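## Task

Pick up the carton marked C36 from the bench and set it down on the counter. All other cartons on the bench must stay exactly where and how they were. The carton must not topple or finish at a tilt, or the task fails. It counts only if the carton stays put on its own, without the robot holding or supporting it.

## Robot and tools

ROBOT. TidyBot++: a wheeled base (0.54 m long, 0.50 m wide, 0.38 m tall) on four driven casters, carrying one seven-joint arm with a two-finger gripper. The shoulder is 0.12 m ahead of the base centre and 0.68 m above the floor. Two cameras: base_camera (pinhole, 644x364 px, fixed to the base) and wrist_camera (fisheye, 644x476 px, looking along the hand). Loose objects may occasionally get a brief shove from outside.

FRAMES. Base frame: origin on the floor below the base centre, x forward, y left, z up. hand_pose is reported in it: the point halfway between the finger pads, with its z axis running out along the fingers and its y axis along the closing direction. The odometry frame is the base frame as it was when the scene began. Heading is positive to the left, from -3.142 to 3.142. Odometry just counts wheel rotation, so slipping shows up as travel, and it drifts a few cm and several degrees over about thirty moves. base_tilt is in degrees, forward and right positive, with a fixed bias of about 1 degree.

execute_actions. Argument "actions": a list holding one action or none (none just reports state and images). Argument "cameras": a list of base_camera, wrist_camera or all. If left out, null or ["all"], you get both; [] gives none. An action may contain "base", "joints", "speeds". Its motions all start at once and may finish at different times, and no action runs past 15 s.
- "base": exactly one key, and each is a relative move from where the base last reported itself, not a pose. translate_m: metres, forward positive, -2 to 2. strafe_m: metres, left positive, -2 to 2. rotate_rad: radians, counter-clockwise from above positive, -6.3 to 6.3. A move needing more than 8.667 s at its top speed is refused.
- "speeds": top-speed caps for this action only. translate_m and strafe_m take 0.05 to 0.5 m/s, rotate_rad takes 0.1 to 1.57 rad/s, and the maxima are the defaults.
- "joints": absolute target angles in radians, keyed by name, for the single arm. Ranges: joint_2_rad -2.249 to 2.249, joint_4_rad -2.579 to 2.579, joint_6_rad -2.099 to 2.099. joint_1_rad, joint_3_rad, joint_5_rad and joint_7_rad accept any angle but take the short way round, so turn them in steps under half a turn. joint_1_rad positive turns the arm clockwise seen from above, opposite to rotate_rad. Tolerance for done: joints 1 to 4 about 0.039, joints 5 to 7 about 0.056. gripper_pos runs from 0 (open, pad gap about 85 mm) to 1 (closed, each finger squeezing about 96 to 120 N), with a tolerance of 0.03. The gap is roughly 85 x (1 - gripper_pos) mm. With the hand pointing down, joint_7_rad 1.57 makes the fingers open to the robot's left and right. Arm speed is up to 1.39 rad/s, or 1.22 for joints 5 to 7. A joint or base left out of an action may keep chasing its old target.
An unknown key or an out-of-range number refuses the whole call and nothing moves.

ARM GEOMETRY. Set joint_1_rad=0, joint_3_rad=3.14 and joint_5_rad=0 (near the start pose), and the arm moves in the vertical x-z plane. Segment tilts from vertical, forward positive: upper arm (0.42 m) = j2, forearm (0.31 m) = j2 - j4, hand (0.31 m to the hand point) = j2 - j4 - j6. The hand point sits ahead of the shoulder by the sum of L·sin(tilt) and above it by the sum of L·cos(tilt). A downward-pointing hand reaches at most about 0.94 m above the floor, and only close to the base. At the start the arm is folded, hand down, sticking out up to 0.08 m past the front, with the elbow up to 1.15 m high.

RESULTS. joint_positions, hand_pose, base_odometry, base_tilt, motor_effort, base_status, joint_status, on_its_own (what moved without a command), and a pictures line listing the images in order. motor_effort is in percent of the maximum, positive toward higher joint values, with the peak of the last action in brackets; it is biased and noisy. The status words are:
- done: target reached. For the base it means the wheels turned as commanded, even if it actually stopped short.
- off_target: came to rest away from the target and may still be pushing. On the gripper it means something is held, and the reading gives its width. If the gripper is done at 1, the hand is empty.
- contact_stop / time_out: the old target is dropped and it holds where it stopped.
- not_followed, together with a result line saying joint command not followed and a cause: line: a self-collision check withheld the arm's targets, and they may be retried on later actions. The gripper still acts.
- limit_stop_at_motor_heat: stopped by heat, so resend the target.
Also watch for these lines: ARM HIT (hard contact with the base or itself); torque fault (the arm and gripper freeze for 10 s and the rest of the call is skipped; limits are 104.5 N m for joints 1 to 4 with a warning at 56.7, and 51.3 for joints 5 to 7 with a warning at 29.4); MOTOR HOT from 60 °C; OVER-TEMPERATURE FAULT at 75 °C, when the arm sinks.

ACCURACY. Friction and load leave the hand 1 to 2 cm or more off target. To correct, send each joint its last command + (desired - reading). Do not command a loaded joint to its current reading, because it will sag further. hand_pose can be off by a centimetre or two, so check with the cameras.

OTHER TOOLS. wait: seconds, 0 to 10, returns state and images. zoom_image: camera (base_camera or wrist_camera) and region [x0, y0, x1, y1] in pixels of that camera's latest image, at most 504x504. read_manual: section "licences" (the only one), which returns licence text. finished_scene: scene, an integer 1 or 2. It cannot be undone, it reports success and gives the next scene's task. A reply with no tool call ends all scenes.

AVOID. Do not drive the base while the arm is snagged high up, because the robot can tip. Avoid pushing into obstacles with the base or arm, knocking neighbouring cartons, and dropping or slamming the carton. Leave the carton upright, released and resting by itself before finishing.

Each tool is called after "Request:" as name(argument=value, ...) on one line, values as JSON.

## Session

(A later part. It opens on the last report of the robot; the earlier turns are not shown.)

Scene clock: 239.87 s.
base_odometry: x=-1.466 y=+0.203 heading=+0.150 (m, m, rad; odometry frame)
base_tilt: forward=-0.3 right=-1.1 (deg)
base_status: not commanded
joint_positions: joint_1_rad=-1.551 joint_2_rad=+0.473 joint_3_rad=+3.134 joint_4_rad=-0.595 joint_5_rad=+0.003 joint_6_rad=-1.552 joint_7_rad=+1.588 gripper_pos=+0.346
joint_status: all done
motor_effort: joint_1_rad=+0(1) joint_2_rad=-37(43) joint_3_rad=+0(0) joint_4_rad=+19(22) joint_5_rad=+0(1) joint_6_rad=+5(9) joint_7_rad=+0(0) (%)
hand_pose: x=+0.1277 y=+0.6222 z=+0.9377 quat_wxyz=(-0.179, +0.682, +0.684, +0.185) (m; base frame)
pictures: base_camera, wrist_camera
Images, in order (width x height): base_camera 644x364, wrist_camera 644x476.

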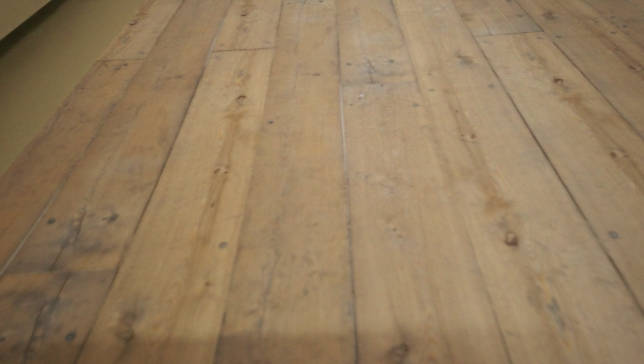

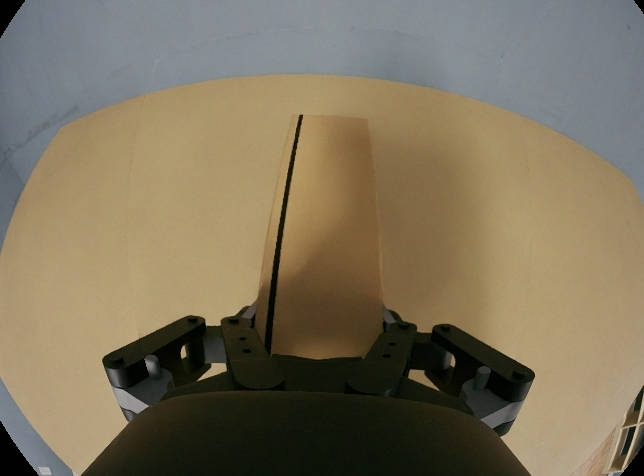

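Request:
execute_actions(actions=[{"joints":{"joint_4_rad":-0.66,"joint_6_rad":-1.50}}], cameras=["wrist_camera"])

Scene clock: 243.93 s.
base_odometry: x=-1.466 y=+0.203 heading=+0.150 (m, m, rad; odometry frame)
base_tilt: forward=-0.4 right=-1.1 (deg)
base_status: not commanded
joint_positions: joint_1_rad=-1.551 joint_2_rad=+0.468 joint_3_rad=+3.134 joint_4_rad=-0.625 joint_5_rad=+0.003 joint_6_rad=-1.527 joint_7_rad=+1.588 gripper_pos=+0.346
joint_status: all done
motor_effort: joint_1_rad=+0(0) joint_2_rad=-34(38) joint_3_rad=+0(1) joint_4_rad=+18(20) joint_5_rad=+0(0) joint_6_rad=+5(5) joint_7_rad=+1(0) (%)
hand_pose: x=+0.1277 y=+0.6239 z=+0.9323 quat_wxyz=(-0.180, +0.682, +0.684, +0.185) (m; base frame)
pictures: wrist_camera
Images, in order (width x height): wrist_camera 644x476.

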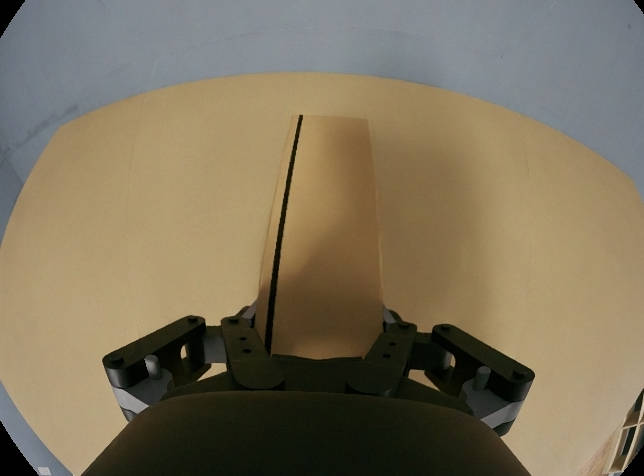

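Request:
execute_actions(actions=[{"joints":{"joint_2_rad":0.50}}], cameras=["wrist_camera"])

Scene clock: 247.77 s.
base_odometry: x=-1.466 y=+0.203 heading=+0.150 (m, m, rad; odometry frame)
base_tilt: forward=-0.4 right=-1.1 (deg)
base_status: not commanded
joint_positions: joint_1_rad=-1.551 joint_2_rad=+0.468 joint_3_rad=+3.134 joint_4_rad=-0.625 joint_5_rad=+0.003 joint_6_rad=-1.527 joint_7_rad=+1.588 gripper_pos=+0.346
joint_status: all done
motor_effort: joint_1_rad=+0(0) joint_2_rad=-31(34) joint_3_rad=+0(0) joint_4_rad=+16(18) joint_5_rad=+0(0) joint_6_rad=+5(5) joint_7_rad=+1(0) (%)
hand_pose: x=+0.1277 y=+0.6240 z=+0.9321 quat_wxyz=(-0.180, +0.682, +0.684, +0.185) (m; base frame)
pictures: wrist_camera
Images, in order (width x height): wrist_camera 644x476.

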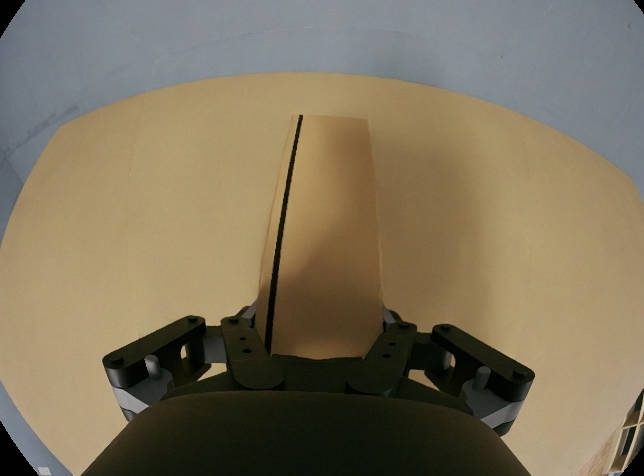

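Resting on the counter. Release.

Request:
execute_actions(actions=[{"joints":{"gripper_pos":0.0,"joint_2_rad":0.47,"joint_4_rad":-0.63}}], cameras=["wrist_camera"])

Request:
execute_actions(actions=[{"joints":{"joint_2_rad":0.1}}])

Scene clock: 252.30 s.
base_odometry: x=-1.466 y=+0.203 heading=+0.150 (m, m, rad; odometry frame)
base_tilt: forward=-0.4 right=-1.0 (deg)
base_status: not commanded
joint_positions: joint_1_rad=-1.551 joint_2_rad=+0.467 joint_3_rad=+3.134 joint_4_rad=-0.625 joint_5_rad=+0.003 joint_6_rad=-1.526 joint_7_rad=+1.588 gripper_pos=+0.000
joint_status: all done
motor_effort: joint_1_rad=-1(1) joint_2_rad=-38(37) joint_3_rad=-1(0) joint_4_rad=+20(20) joint_5_rad=+0(0) joint_6_rad=+5(6) joint_7_rad=+0(0) (%)
hand_pose: x=+0.1277 y=+0.6240 z=+0.9325 quat_wxyz=(-0.180, +0.682, +0.684, +0.186) (m; base frame)
pictures: wrist_camera
Images, in order (width x height): wrist_camera 644x476.

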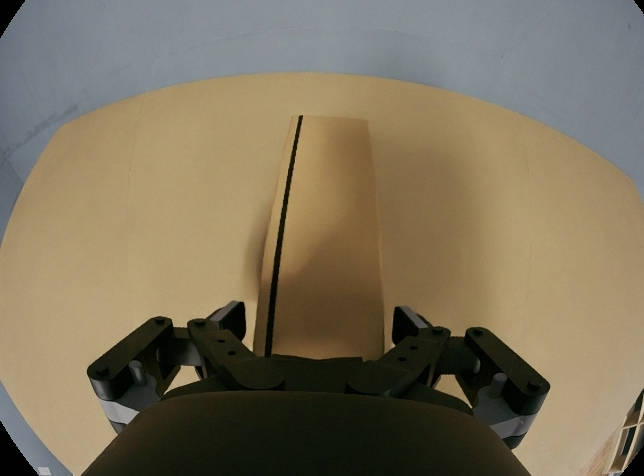

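Scene clock: 254.00 s.
base_odometry: x=-1.466 y=+0.203 heading=+0.150 (m, m, rad; odometry frame)
base_tilt: forward=-0.4 right=-1.1 (deg)
base_status: not commanded
joint_positions: joint_1_rad=-1.551 joint_2_rad=+0.092 joint_3_rad=+3.134 joint_4_rad=-0.625 joint_5_rad=+0.003 joint_6_rad=-1.526 joint_7_rad=+1.588 gripper_pos=+0.000
joint_status: all done
motor_effort: joint_1_rad=+1(0) joint_2_rad=-20(41) joint_3_rad=+0(1) joint_4_rad=+17(22) joint_5_rad=+0(0) joint_6_rad=+7(8) joint_7_rad=+0(0) (%)
hand_pose: x=+0.1250 y=+0.4888 z=+1.1438 quat_wxyz=(-0.302, +0.636, +0.638, +0.312) (m; base frame)
pictures: base_camera, wrist_camera
Images, in order (width x height): base_camera 644x364, wrist_camera 644x476.

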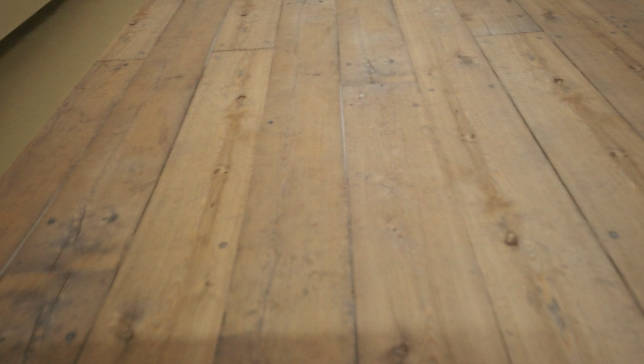

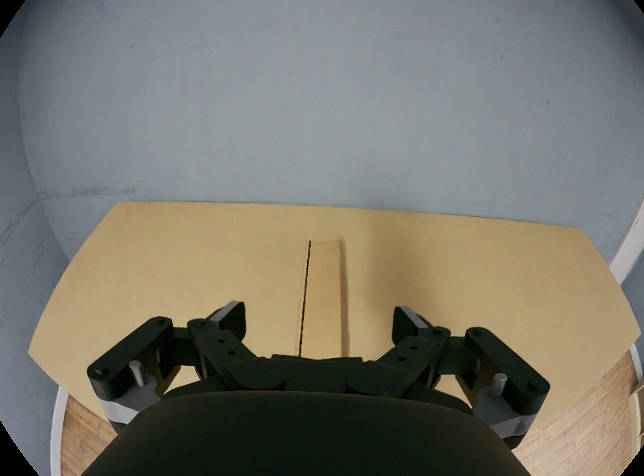

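Request:
finished_scene(scene=1)

The scene is finished: the task was done.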